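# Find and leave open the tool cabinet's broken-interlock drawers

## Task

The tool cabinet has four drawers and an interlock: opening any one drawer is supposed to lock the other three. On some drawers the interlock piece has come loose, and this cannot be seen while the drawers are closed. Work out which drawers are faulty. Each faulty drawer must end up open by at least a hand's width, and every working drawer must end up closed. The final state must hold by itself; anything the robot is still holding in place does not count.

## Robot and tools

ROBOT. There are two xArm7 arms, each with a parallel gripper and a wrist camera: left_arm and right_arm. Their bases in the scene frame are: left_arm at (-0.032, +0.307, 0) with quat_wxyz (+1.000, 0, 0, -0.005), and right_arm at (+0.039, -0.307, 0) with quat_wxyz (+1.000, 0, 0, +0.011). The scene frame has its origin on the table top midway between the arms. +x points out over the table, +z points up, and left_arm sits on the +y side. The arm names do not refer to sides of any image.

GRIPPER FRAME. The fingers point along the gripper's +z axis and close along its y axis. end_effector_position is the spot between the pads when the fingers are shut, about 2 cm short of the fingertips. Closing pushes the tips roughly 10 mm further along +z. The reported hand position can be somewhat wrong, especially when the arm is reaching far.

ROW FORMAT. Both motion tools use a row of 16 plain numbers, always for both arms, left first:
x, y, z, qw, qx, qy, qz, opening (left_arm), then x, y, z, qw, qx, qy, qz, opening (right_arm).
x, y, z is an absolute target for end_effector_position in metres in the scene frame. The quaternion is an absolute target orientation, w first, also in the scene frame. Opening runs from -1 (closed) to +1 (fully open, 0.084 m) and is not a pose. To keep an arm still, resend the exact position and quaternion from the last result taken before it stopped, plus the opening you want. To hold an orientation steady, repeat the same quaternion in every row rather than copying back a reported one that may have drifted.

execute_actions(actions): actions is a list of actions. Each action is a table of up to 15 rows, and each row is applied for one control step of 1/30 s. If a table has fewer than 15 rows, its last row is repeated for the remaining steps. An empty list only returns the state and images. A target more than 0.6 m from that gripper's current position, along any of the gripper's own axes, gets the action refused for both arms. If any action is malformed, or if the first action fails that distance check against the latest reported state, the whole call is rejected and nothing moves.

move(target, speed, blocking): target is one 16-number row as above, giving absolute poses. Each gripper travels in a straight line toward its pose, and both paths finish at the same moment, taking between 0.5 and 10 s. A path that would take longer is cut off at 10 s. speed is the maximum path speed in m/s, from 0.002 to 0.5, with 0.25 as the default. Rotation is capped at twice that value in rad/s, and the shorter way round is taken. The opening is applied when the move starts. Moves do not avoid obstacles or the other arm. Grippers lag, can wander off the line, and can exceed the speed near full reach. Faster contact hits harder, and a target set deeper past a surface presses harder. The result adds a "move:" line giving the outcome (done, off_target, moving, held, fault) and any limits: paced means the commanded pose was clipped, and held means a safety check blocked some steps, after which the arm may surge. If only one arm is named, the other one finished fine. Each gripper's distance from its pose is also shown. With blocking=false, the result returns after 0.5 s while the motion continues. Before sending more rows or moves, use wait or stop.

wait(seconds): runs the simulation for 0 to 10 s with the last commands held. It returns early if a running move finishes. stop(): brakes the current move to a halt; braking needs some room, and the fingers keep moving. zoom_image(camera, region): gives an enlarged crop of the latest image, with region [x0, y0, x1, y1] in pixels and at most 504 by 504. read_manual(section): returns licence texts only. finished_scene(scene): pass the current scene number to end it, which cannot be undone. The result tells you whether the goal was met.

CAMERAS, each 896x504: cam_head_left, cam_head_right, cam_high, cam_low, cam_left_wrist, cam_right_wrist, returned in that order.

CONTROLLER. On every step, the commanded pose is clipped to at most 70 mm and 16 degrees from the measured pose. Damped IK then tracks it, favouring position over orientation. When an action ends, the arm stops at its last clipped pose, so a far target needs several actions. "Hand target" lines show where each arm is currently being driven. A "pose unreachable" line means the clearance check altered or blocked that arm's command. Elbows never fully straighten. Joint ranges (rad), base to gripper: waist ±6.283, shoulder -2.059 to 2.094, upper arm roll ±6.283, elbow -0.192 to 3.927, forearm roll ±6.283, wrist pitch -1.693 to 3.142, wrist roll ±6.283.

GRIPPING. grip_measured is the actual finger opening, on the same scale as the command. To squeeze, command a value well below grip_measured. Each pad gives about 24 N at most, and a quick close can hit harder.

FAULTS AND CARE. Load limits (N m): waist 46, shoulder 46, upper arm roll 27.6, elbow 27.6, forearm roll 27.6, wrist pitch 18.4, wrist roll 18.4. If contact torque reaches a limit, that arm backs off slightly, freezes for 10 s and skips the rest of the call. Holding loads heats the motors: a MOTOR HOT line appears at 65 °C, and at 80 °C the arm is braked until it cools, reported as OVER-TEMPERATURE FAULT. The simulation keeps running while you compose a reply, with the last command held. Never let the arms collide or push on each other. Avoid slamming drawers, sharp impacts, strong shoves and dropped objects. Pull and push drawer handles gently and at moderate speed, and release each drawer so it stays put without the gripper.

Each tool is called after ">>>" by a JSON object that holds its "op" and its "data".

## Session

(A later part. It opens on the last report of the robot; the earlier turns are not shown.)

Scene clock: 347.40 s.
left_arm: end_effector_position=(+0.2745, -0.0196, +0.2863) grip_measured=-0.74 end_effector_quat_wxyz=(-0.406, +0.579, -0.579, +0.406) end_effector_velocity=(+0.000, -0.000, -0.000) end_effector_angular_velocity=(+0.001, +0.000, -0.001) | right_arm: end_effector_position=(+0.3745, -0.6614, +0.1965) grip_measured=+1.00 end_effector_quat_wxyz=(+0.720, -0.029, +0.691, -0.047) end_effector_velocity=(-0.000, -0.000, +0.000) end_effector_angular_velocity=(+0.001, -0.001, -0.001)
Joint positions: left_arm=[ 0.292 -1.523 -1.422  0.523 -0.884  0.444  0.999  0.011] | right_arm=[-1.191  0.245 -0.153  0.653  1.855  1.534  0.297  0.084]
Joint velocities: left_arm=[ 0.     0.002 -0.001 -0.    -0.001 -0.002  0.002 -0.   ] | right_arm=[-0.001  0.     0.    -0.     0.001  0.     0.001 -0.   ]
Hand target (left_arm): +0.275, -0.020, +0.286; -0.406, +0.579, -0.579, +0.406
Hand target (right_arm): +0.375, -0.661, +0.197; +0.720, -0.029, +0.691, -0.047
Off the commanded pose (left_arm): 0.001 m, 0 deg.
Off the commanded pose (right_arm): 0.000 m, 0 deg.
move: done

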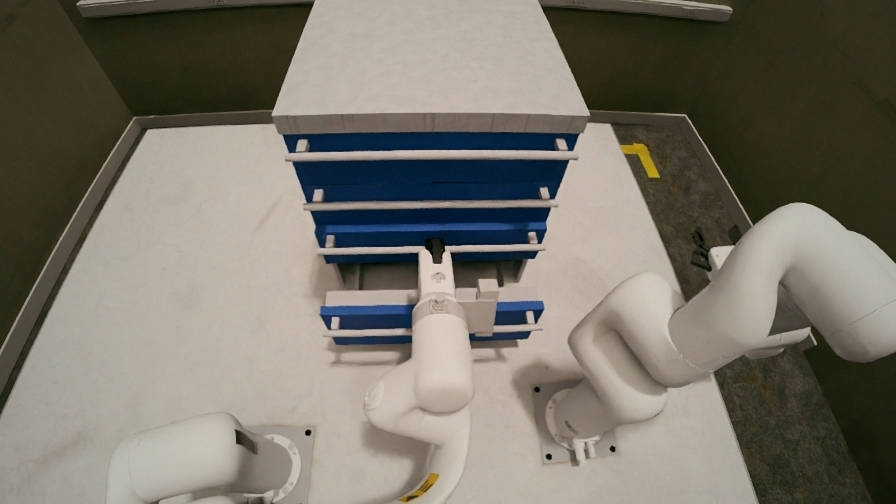

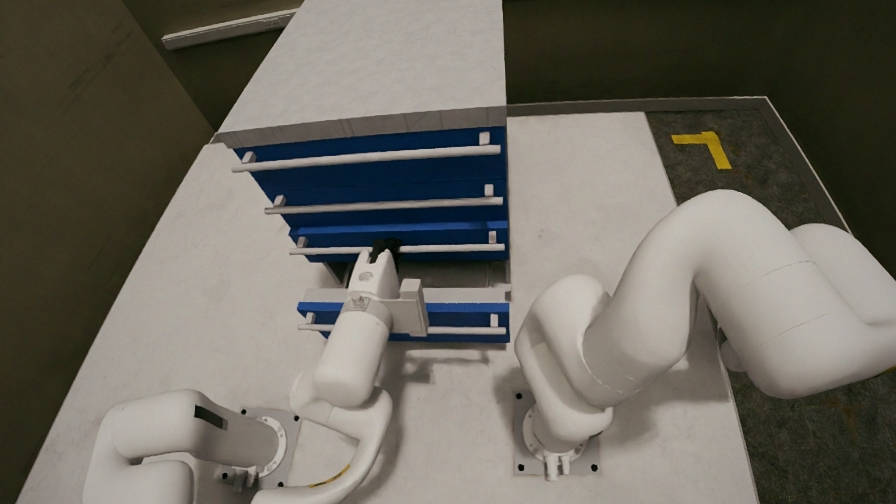

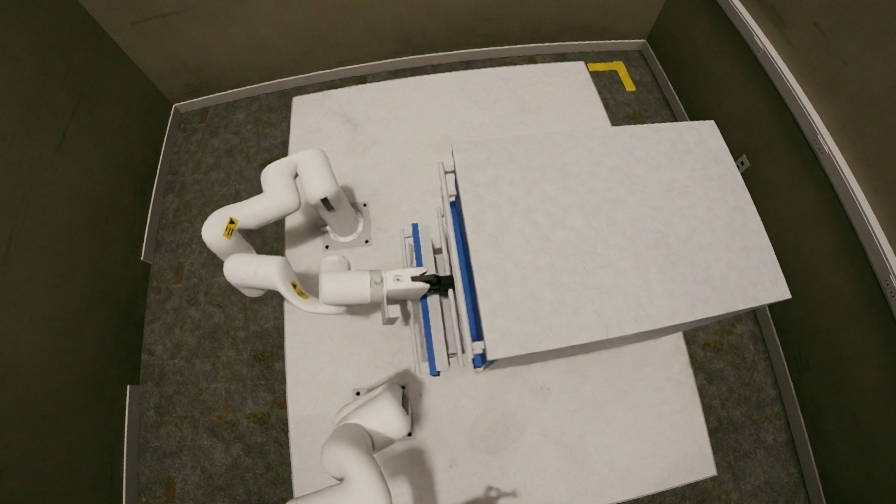

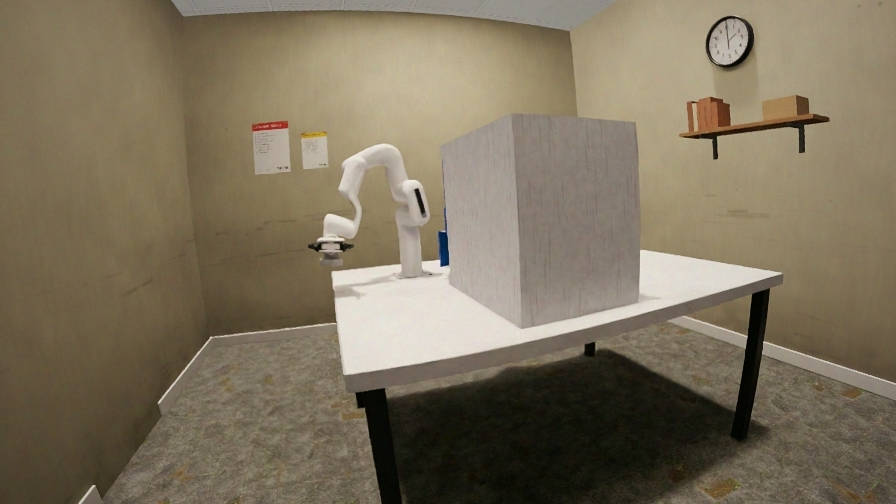

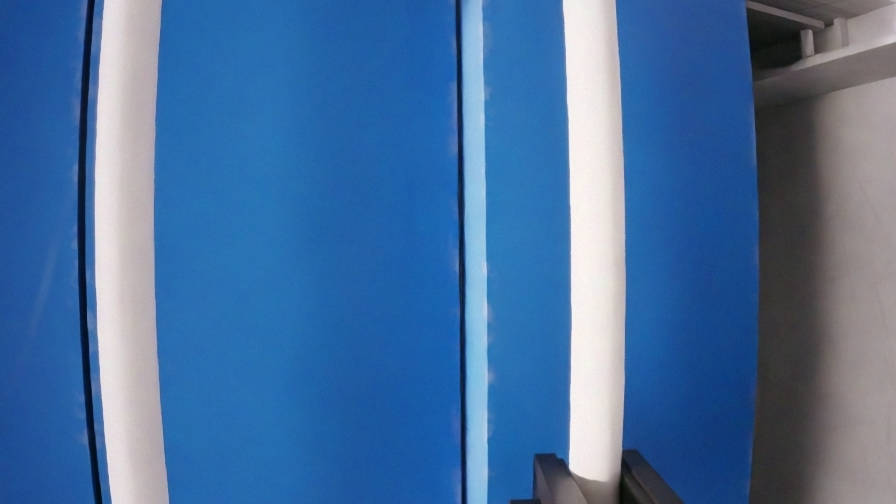

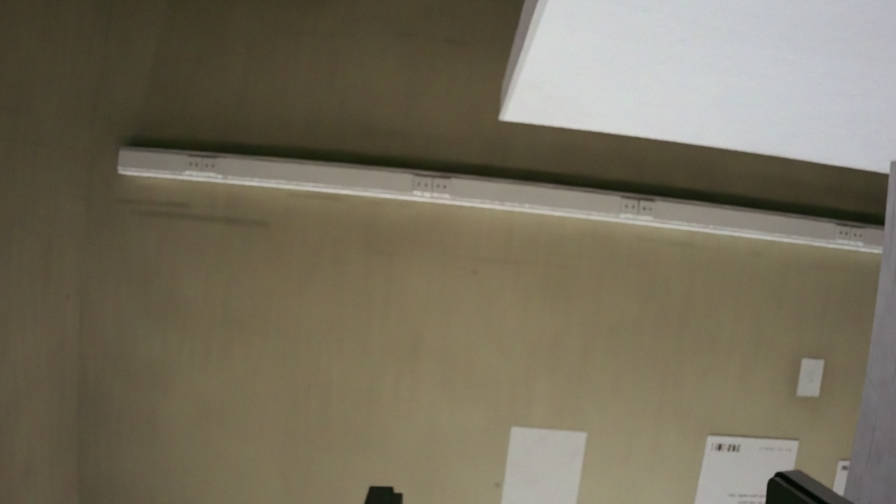

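>>> {"op": "move", "data": {"target": [0.291,-0.02,0.286,0.406,-0.579,0.579,-0.406,-1,0.3745,-0.6614,0.1965,0.720,-0.029,0.691,-0.047,1], "speed": 0.03}}

>>> {"op": "move", "data": {"target": [0.291,-0.02,0.286,0.406,-0.579,0.579,-0.406,0.2,0.3745,-0.6614,0.1965,0.720,-0.029,0.691,-0.047,1], "speed": 0.08}}

>>> {"op": "move", "data": {"target": [0.255,-0.02,0.299,0.406,-0.579,0.579,-0.406,0.2,0.3745,-0.6614,0.1965,0.720,-0.029,0.691,-0.047,1], "speed": 0.1}}

>>> {"op": "move", "data": {"target": [0.255,-0.02,0.399,0.406,-0.579,0.579,-0.406,0.2,0.3745,-0.6614,0.1965,0.720,-0.029,0.691,-0.047,1], "speed": 0.15}}

Scene clock: 360.37 s.
left_arm: end_effector_position=(+0.2903, -0.0202, +0.2858) grip_measured=-0.74 end_effector_quat_wxyz=(-0.406, +0.579, -0.579, +0.406) end_effector_velocity=(+0.002, -0.000, -0.000) end_effector_angular_velocity=(+0.002, -0.002, +0.000) | right_arm: end_effector_position=(+0.3745, -0.6614, +0.1965) grip_measured=+1.00 end_effector_quat_wxyz=(+0.720, -0.029, +0.691, -0.047) end_effector_velocity=(-0.000, -0.000, +0.000) end_effector_angular_velocity=(-0.001, -0.001, +0.000)
Joint positions: left_arm=[ 0.349 -1.479 -1.436  0.541 -0.908  0.389  1.035  0.011] | right_arm=[-1.191  0.245 -0.153  0.653  1.855  1.534  0.297  0.084]
Joint velocities: left_arm=[ 0.008  0.002 -0.004  0.004 -0.002 -0.006  0.003  0.   ] | right_arm=[-0.     0.     0.     0.    -0.     0.001 -0.001 -0.   ]
Hand target (left_arm): +0.291, -0.020, +0.286; -0.406, +0.579, -0.579, +0.406
Hand target (right_arm): +0.375, -0.661, +0.196; +0.720, -0.029, +0.691, -0.047
Off the commanded pose (left_arm): 0.001 m, 0 deg.
Off the commanded pose (right_arm): 0.000 m, 0 deg.
move: done

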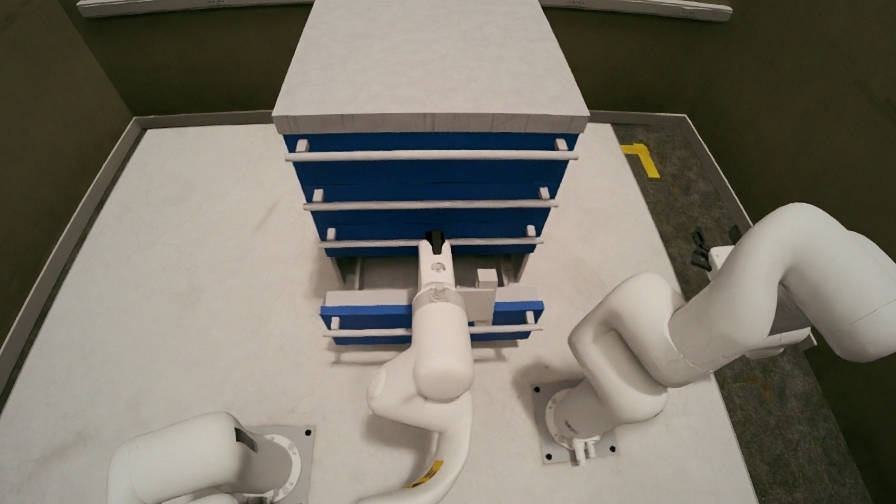

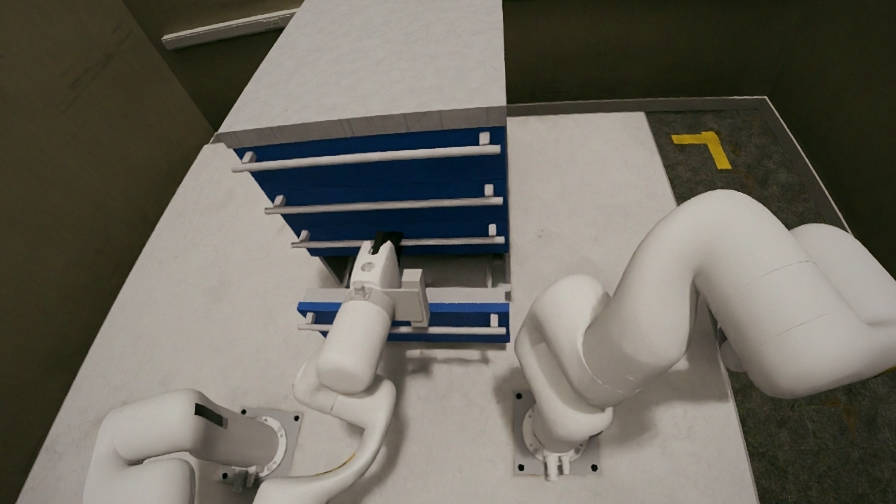

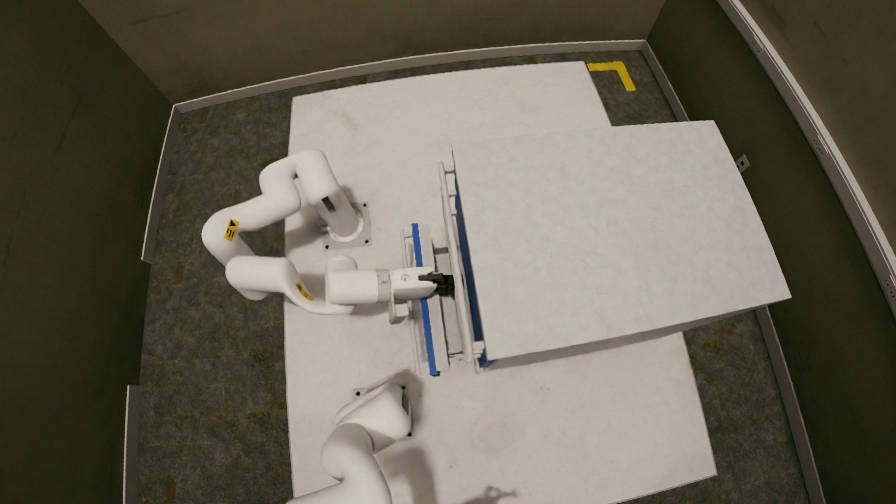

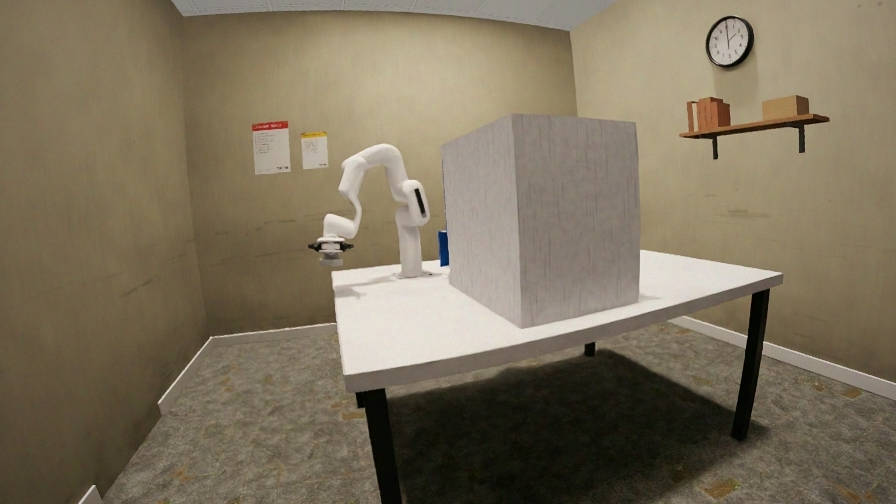

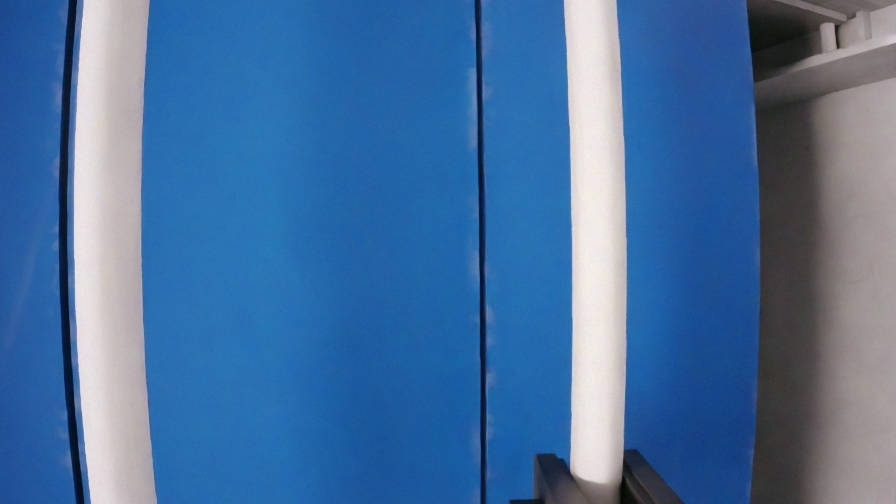

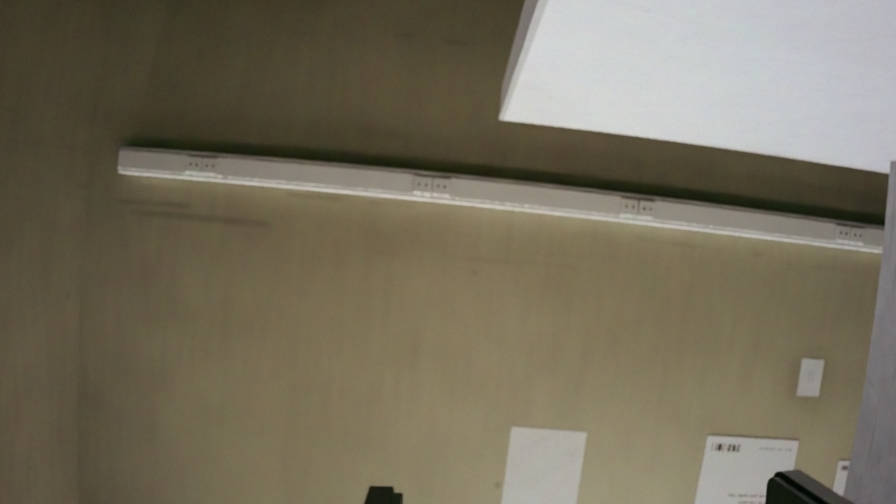

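Scene clock: 361.07 s.
left_arm: end_effector_position=(+0.2910, -0.0200, +0.2859) grip_measured=+0.19 end_effector_quat_wxyz=(-0.406, +0.579, -0.579, +0.406) end_effector_velocity=(-0.000, -0.000, +0.000) end_effector_angular_velocity=(-0.001, -0.001, -0.001) | right_arm: end_effector_position=(+0.3745, -0.6614, +0.1965) grip_measured=+1.00 end_effector_quat_wxyz=(+0.720, -0.029, +0.691, -0.047) end_effector_velocity=(+0.000, -0.000, -0.000) end_effector_angular_velocity=(-0.001, +0.001, -0.000)
Joint positions: left_arm=[ 0.352 -1.479 -1.436  0.542 -0.909  0.388  1.037  0.052] | right_arm=[-1.191  0.245 -0.153  0.653  1.855  1.534  0.297  0.084]
Joint velocities: left_arm=[-0.001 -0.     0.001  0.    -0.    -0.001  0.    -0.   ] | right_arm=[ 0.001 -0.    -0.     0.001  0.    -0.001 -0.     0.   ]
Hand target (left_arm): +0.291, -0.020, +0.286; -0.406, +0.579, -0.579, +0.406
Hand target (right_arm): +0.375, -0.661, +0.196; +0.720, -0.029, +0.691, -0.047
Off the commanded pose (left_arm): 0.000 m, 0 deg.
Off the commanded pose (right_arm): 0.000 m, 0 deg.
move: done

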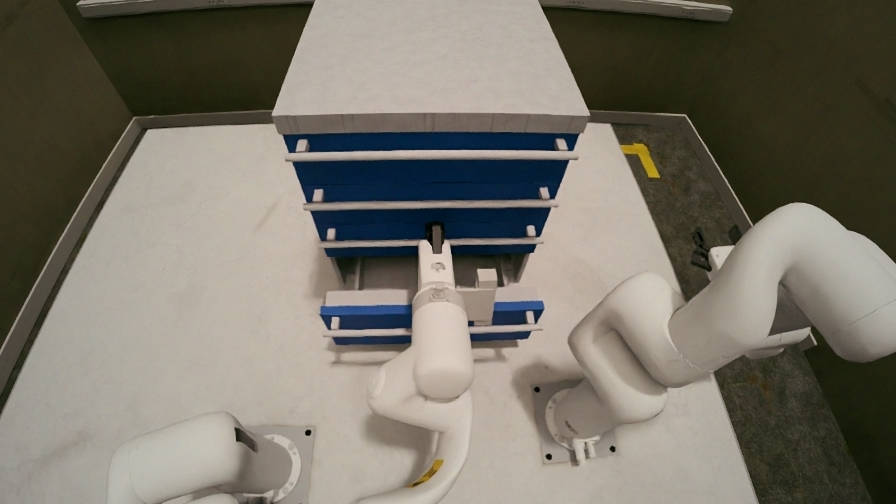

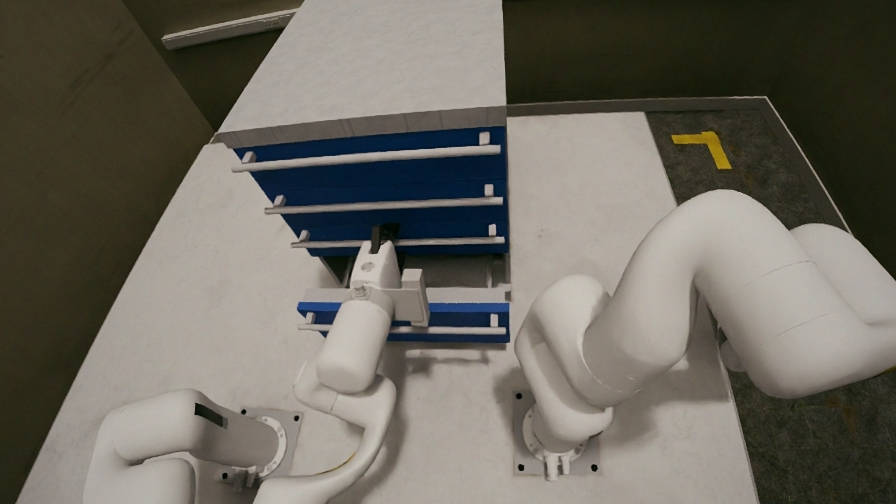

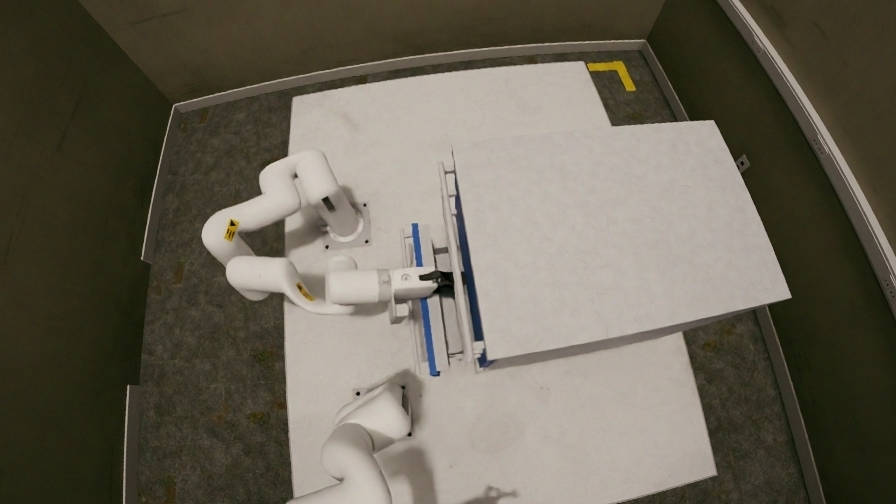

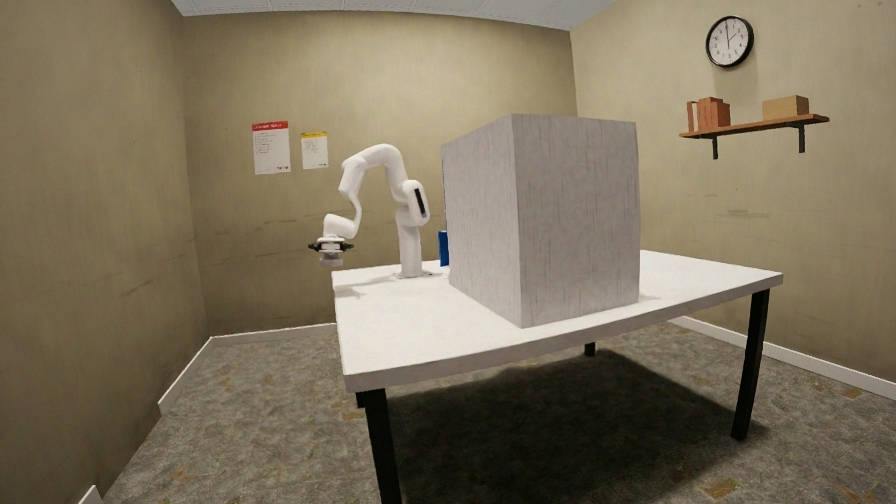

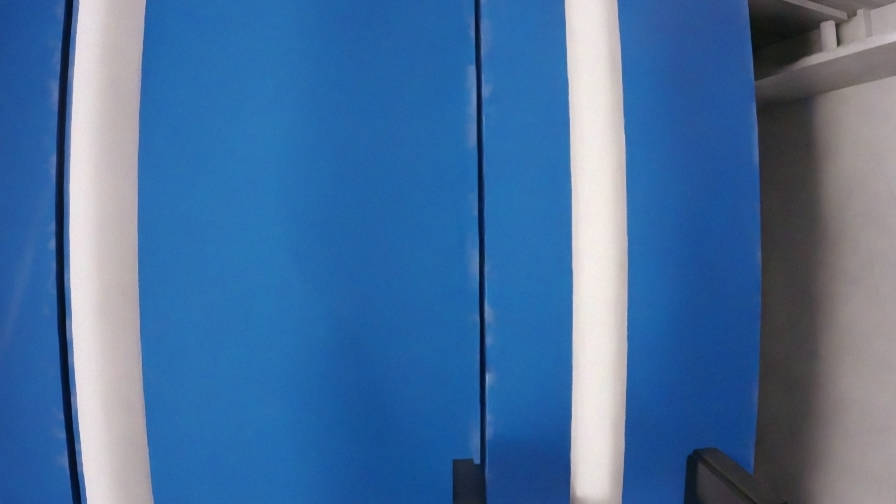

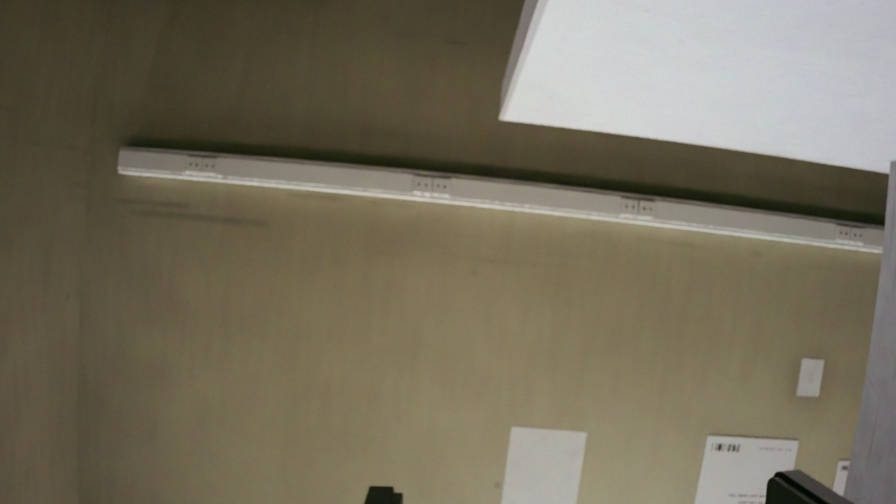

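Scene clock: 361.83 s.
left_arm: end_effector_position=(+0.2554, -0.0198, +0.2988) grip_measured=+0.19 end_effector_quat_wxyz=(-0.406, +0.579, -0.579, +0.406) end_effector_velocity=(+0.000, +0.001, -0.001) end_effector_angular_velocity=(+0.001, +0.002, +0.004) | right_arm: end_effector_position=(+0.3745, -0.6614, +0.1965) grip_measured=+1.00 end_effector_quat_wxyz=(+0.720, -0.029, +0.691, -0.047) end_effector_velocity=(-0.000, +0.000, -0.000) end_effector_angular_velocity=(+0.001, -0.000, -0.000)
Joint positions: left_arm=[ 0.232 -1.566 -1.368  0.518 -0.834  0.526  0.976  0.052] | right_arm=[-1.191  0.245 -0.153  0.653  1.855  1.534  0.297  0.084]
Joint velocities: left_arm=[ 0.    -0.001  0.    -0.001  0.001  0.004 -0.001 -0.   ] | right_arm=[-0.     0.     0.    -0.001  0.     0.     0.     0.   ]
Hand target (left_arm): +0.255, -0.020, +0.299; -0.406, +0.579, -0.579, +0.406
Hand target (right_arm): +0.375, -0.661, +0.196; +0.720, -0.029, +0.691, -0.047
Off the commanded pose (left_arm): 0.001 m, 0 deg.
Off the commanded pose (right_arm): 0.000 m, 0 deg.
move: done

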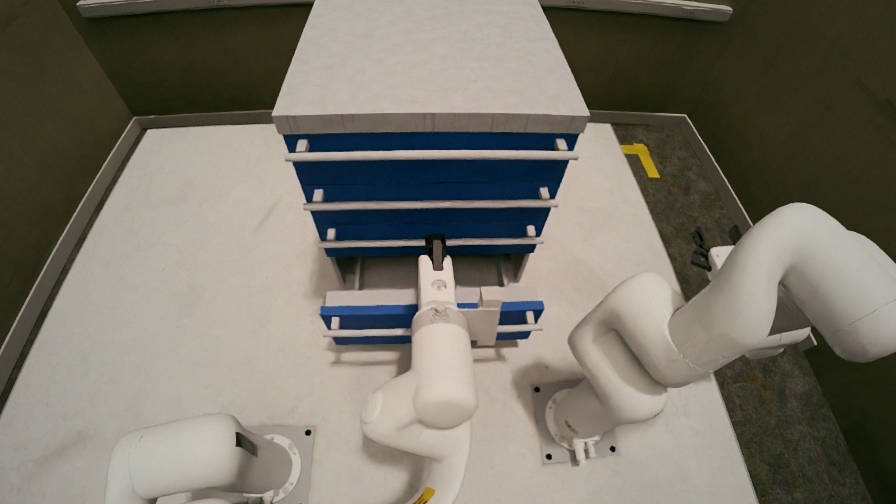

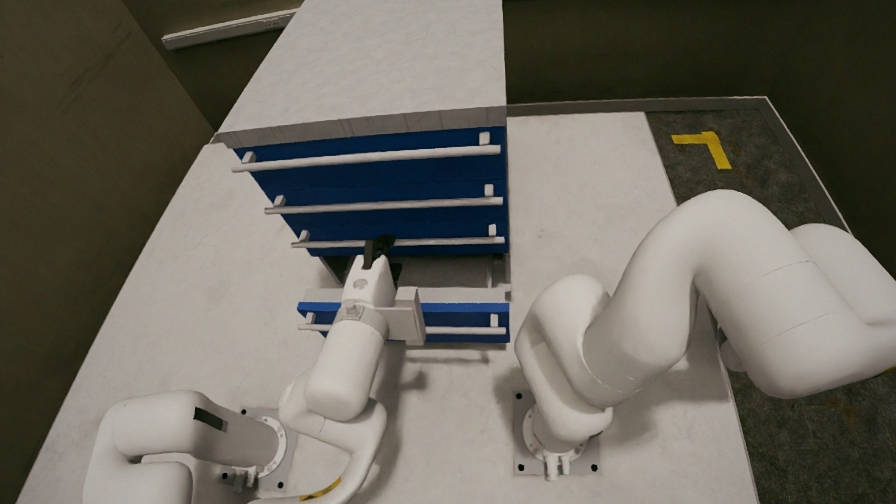

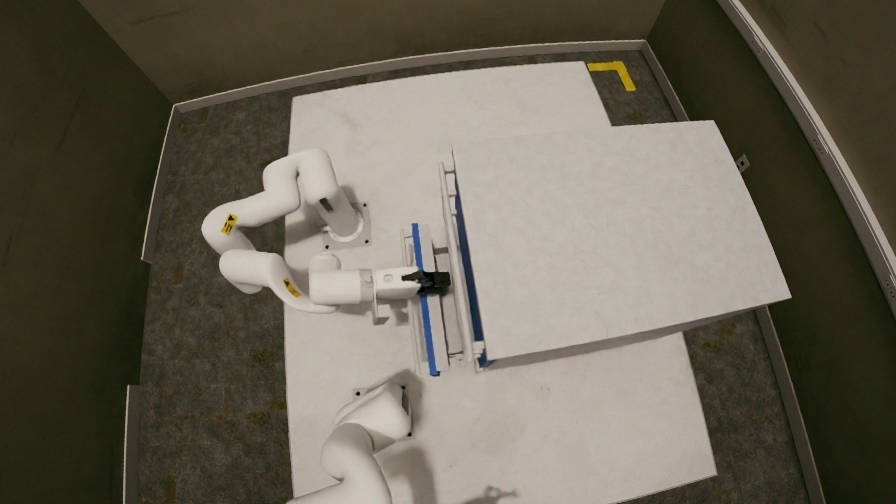

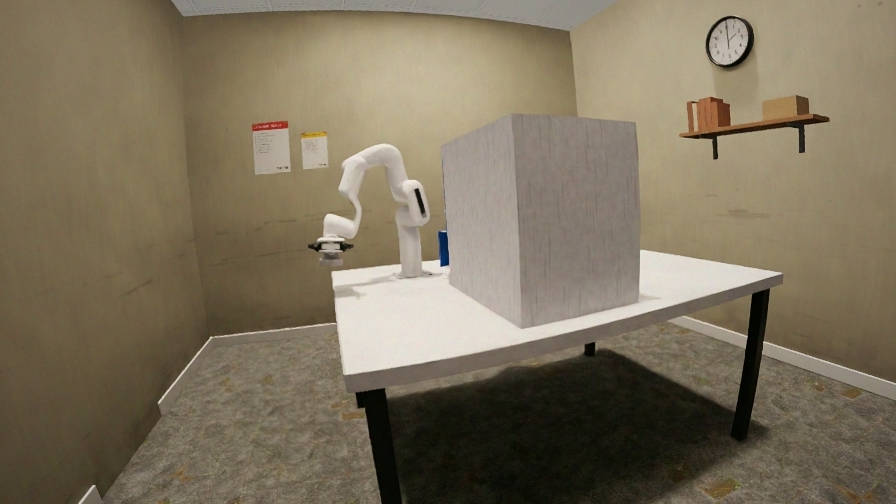

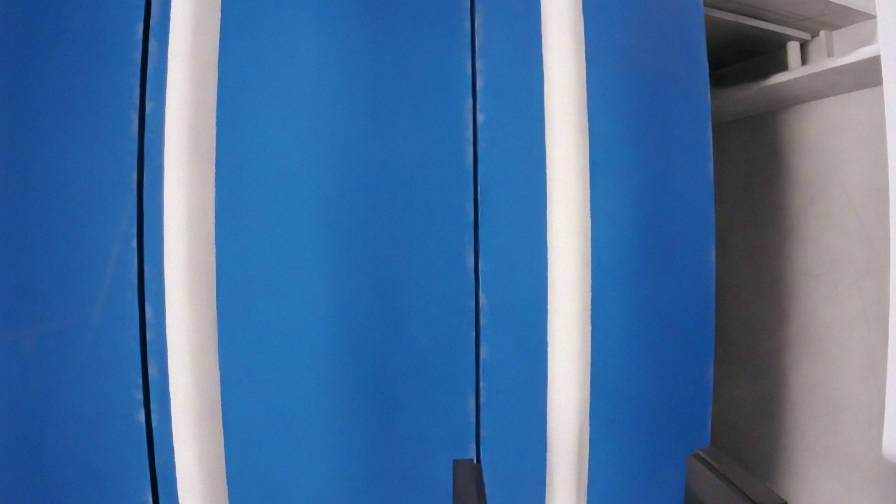

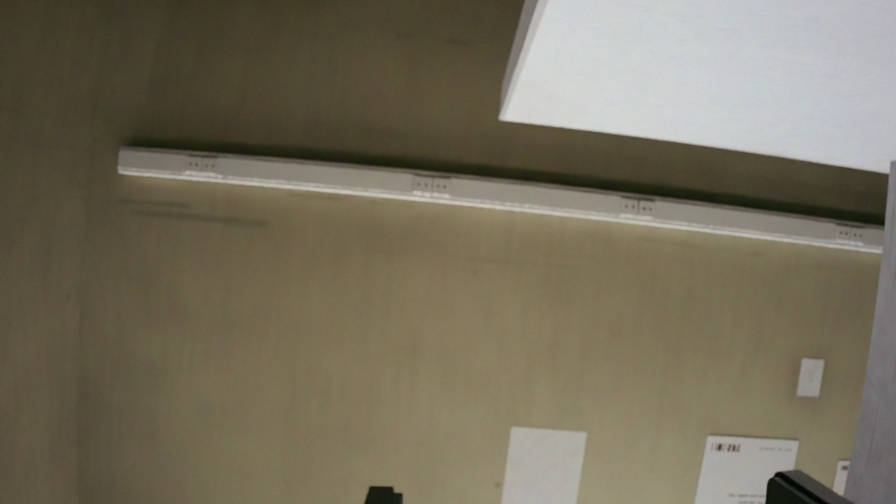

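Scene clock: 362.83 s.
left_arm: end_effector_position=(+0.2550, -0.0205, +0.3979) grip_measured=+0.19 end_effector_quat_wxyz=(-0.406, +0.579, -0.580, +0.405) end_effector_velocity=(-0.000, -0.000, +0.002) end_effector_angular_velocity=(-0.000, -0.001, -0.001) | right_arm: end_effector_position=(+0.3745, -0.6614, +0.1965) grip_measured=+1.00 end_effector_quat_wxyz=(+0.720, -0.029, +0.691, -0.047) end_effector_velocity=(-0.000, -0.000, -0.000) end_effector_angular_velocity=(+0.001, +0.001, -0.001)
Joint positions: left_arm=[ 0.314 -1.51  -1.091  0.66  -0.688  0.652  1.097  0.052] | right_arm=[-1.191  0.245 -0.153  0.653  1.855  1.534  0.297  0.084]
Joint velocities: left_arm=[ 0.001  0.     0.004  0.003  0.001  0.002  0.001 -0.   ] | right_arm=[-0.     0.    -0.    -0.001  0.    -0.001  0.    -0.   ]
Hand target (left_arm): +0.255, -0.021, +0.398; -0.406, +0.579, -0.579, +0.406
Hand target (right_arm): +0.374, -0.661, +0.197; +0.720, -0.029, +0.691, -0.047
Off the commanded pose (left_arm): 0.001 m, 0 deg.
Off the commanded pose (right_arm): 0.000 m, 0 deg.
move: done

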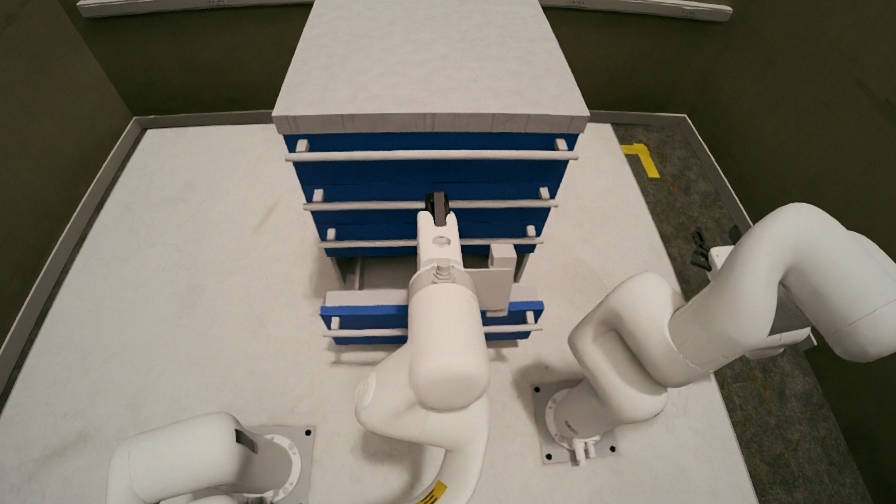

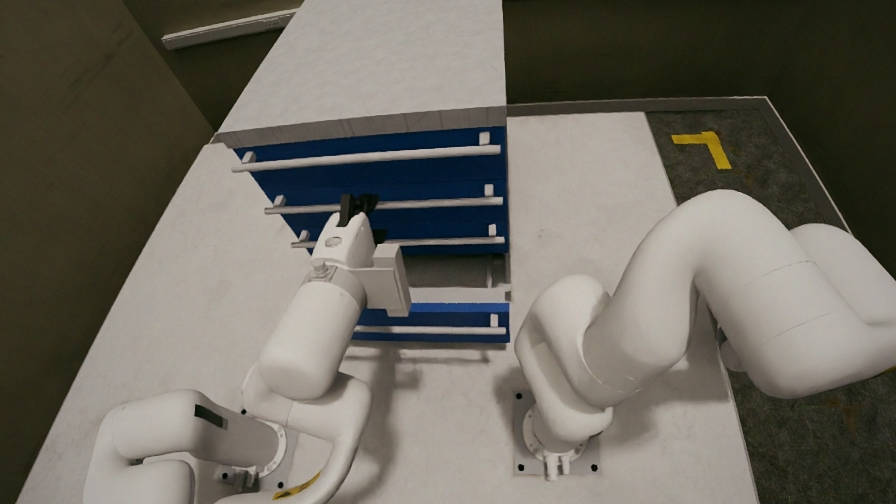

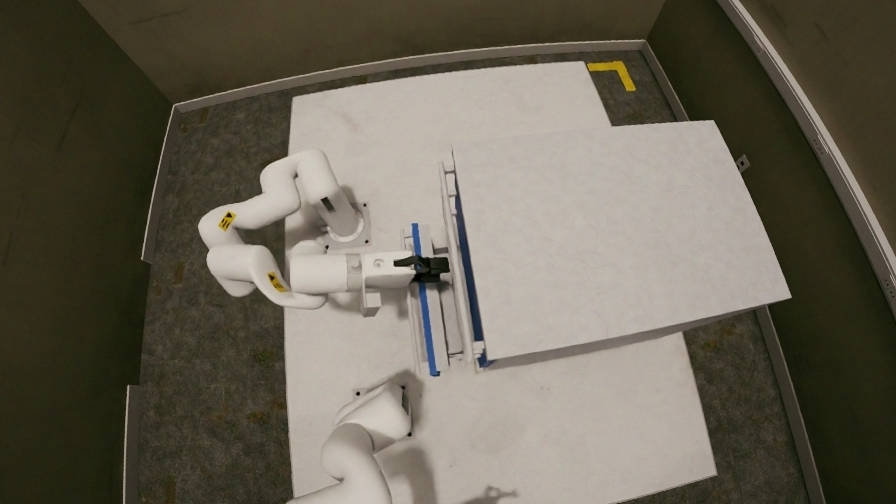

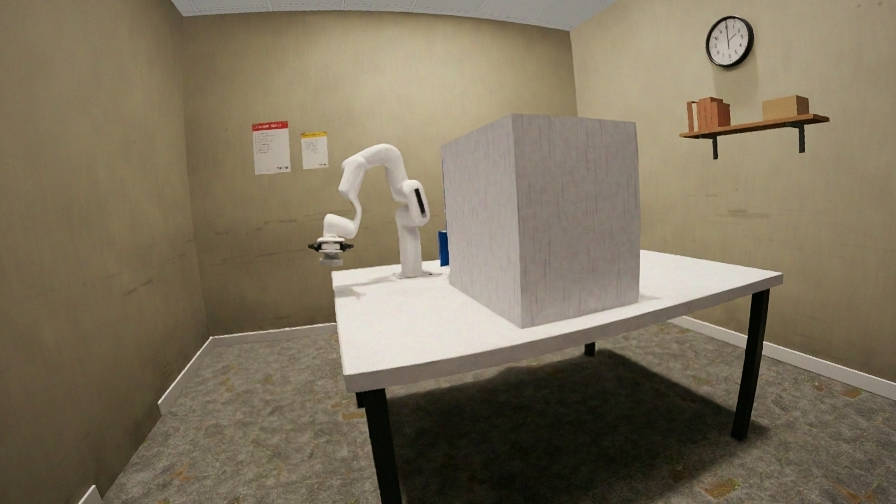

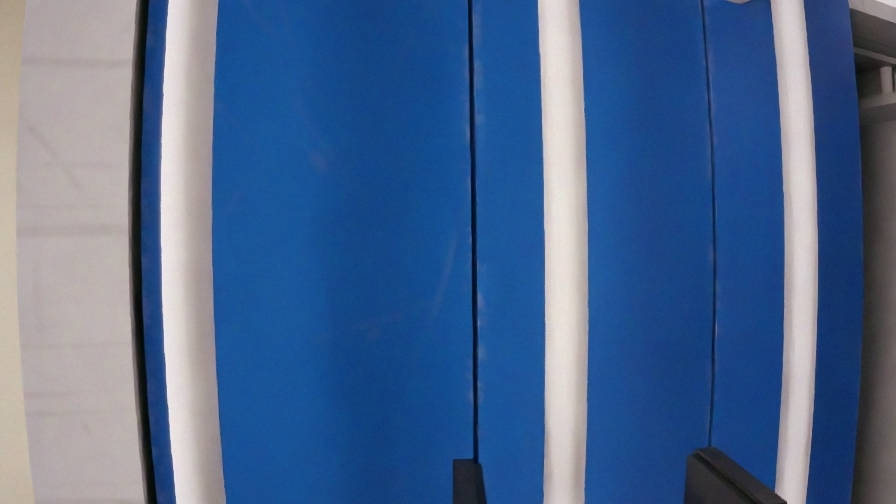

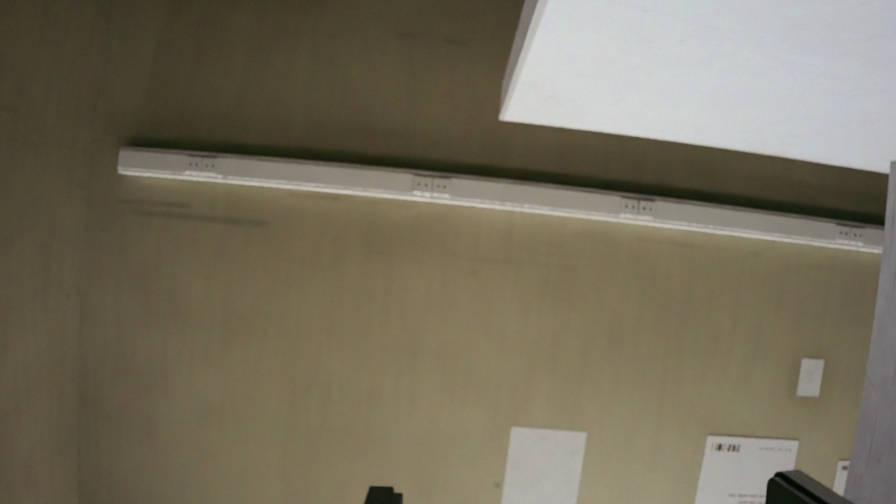

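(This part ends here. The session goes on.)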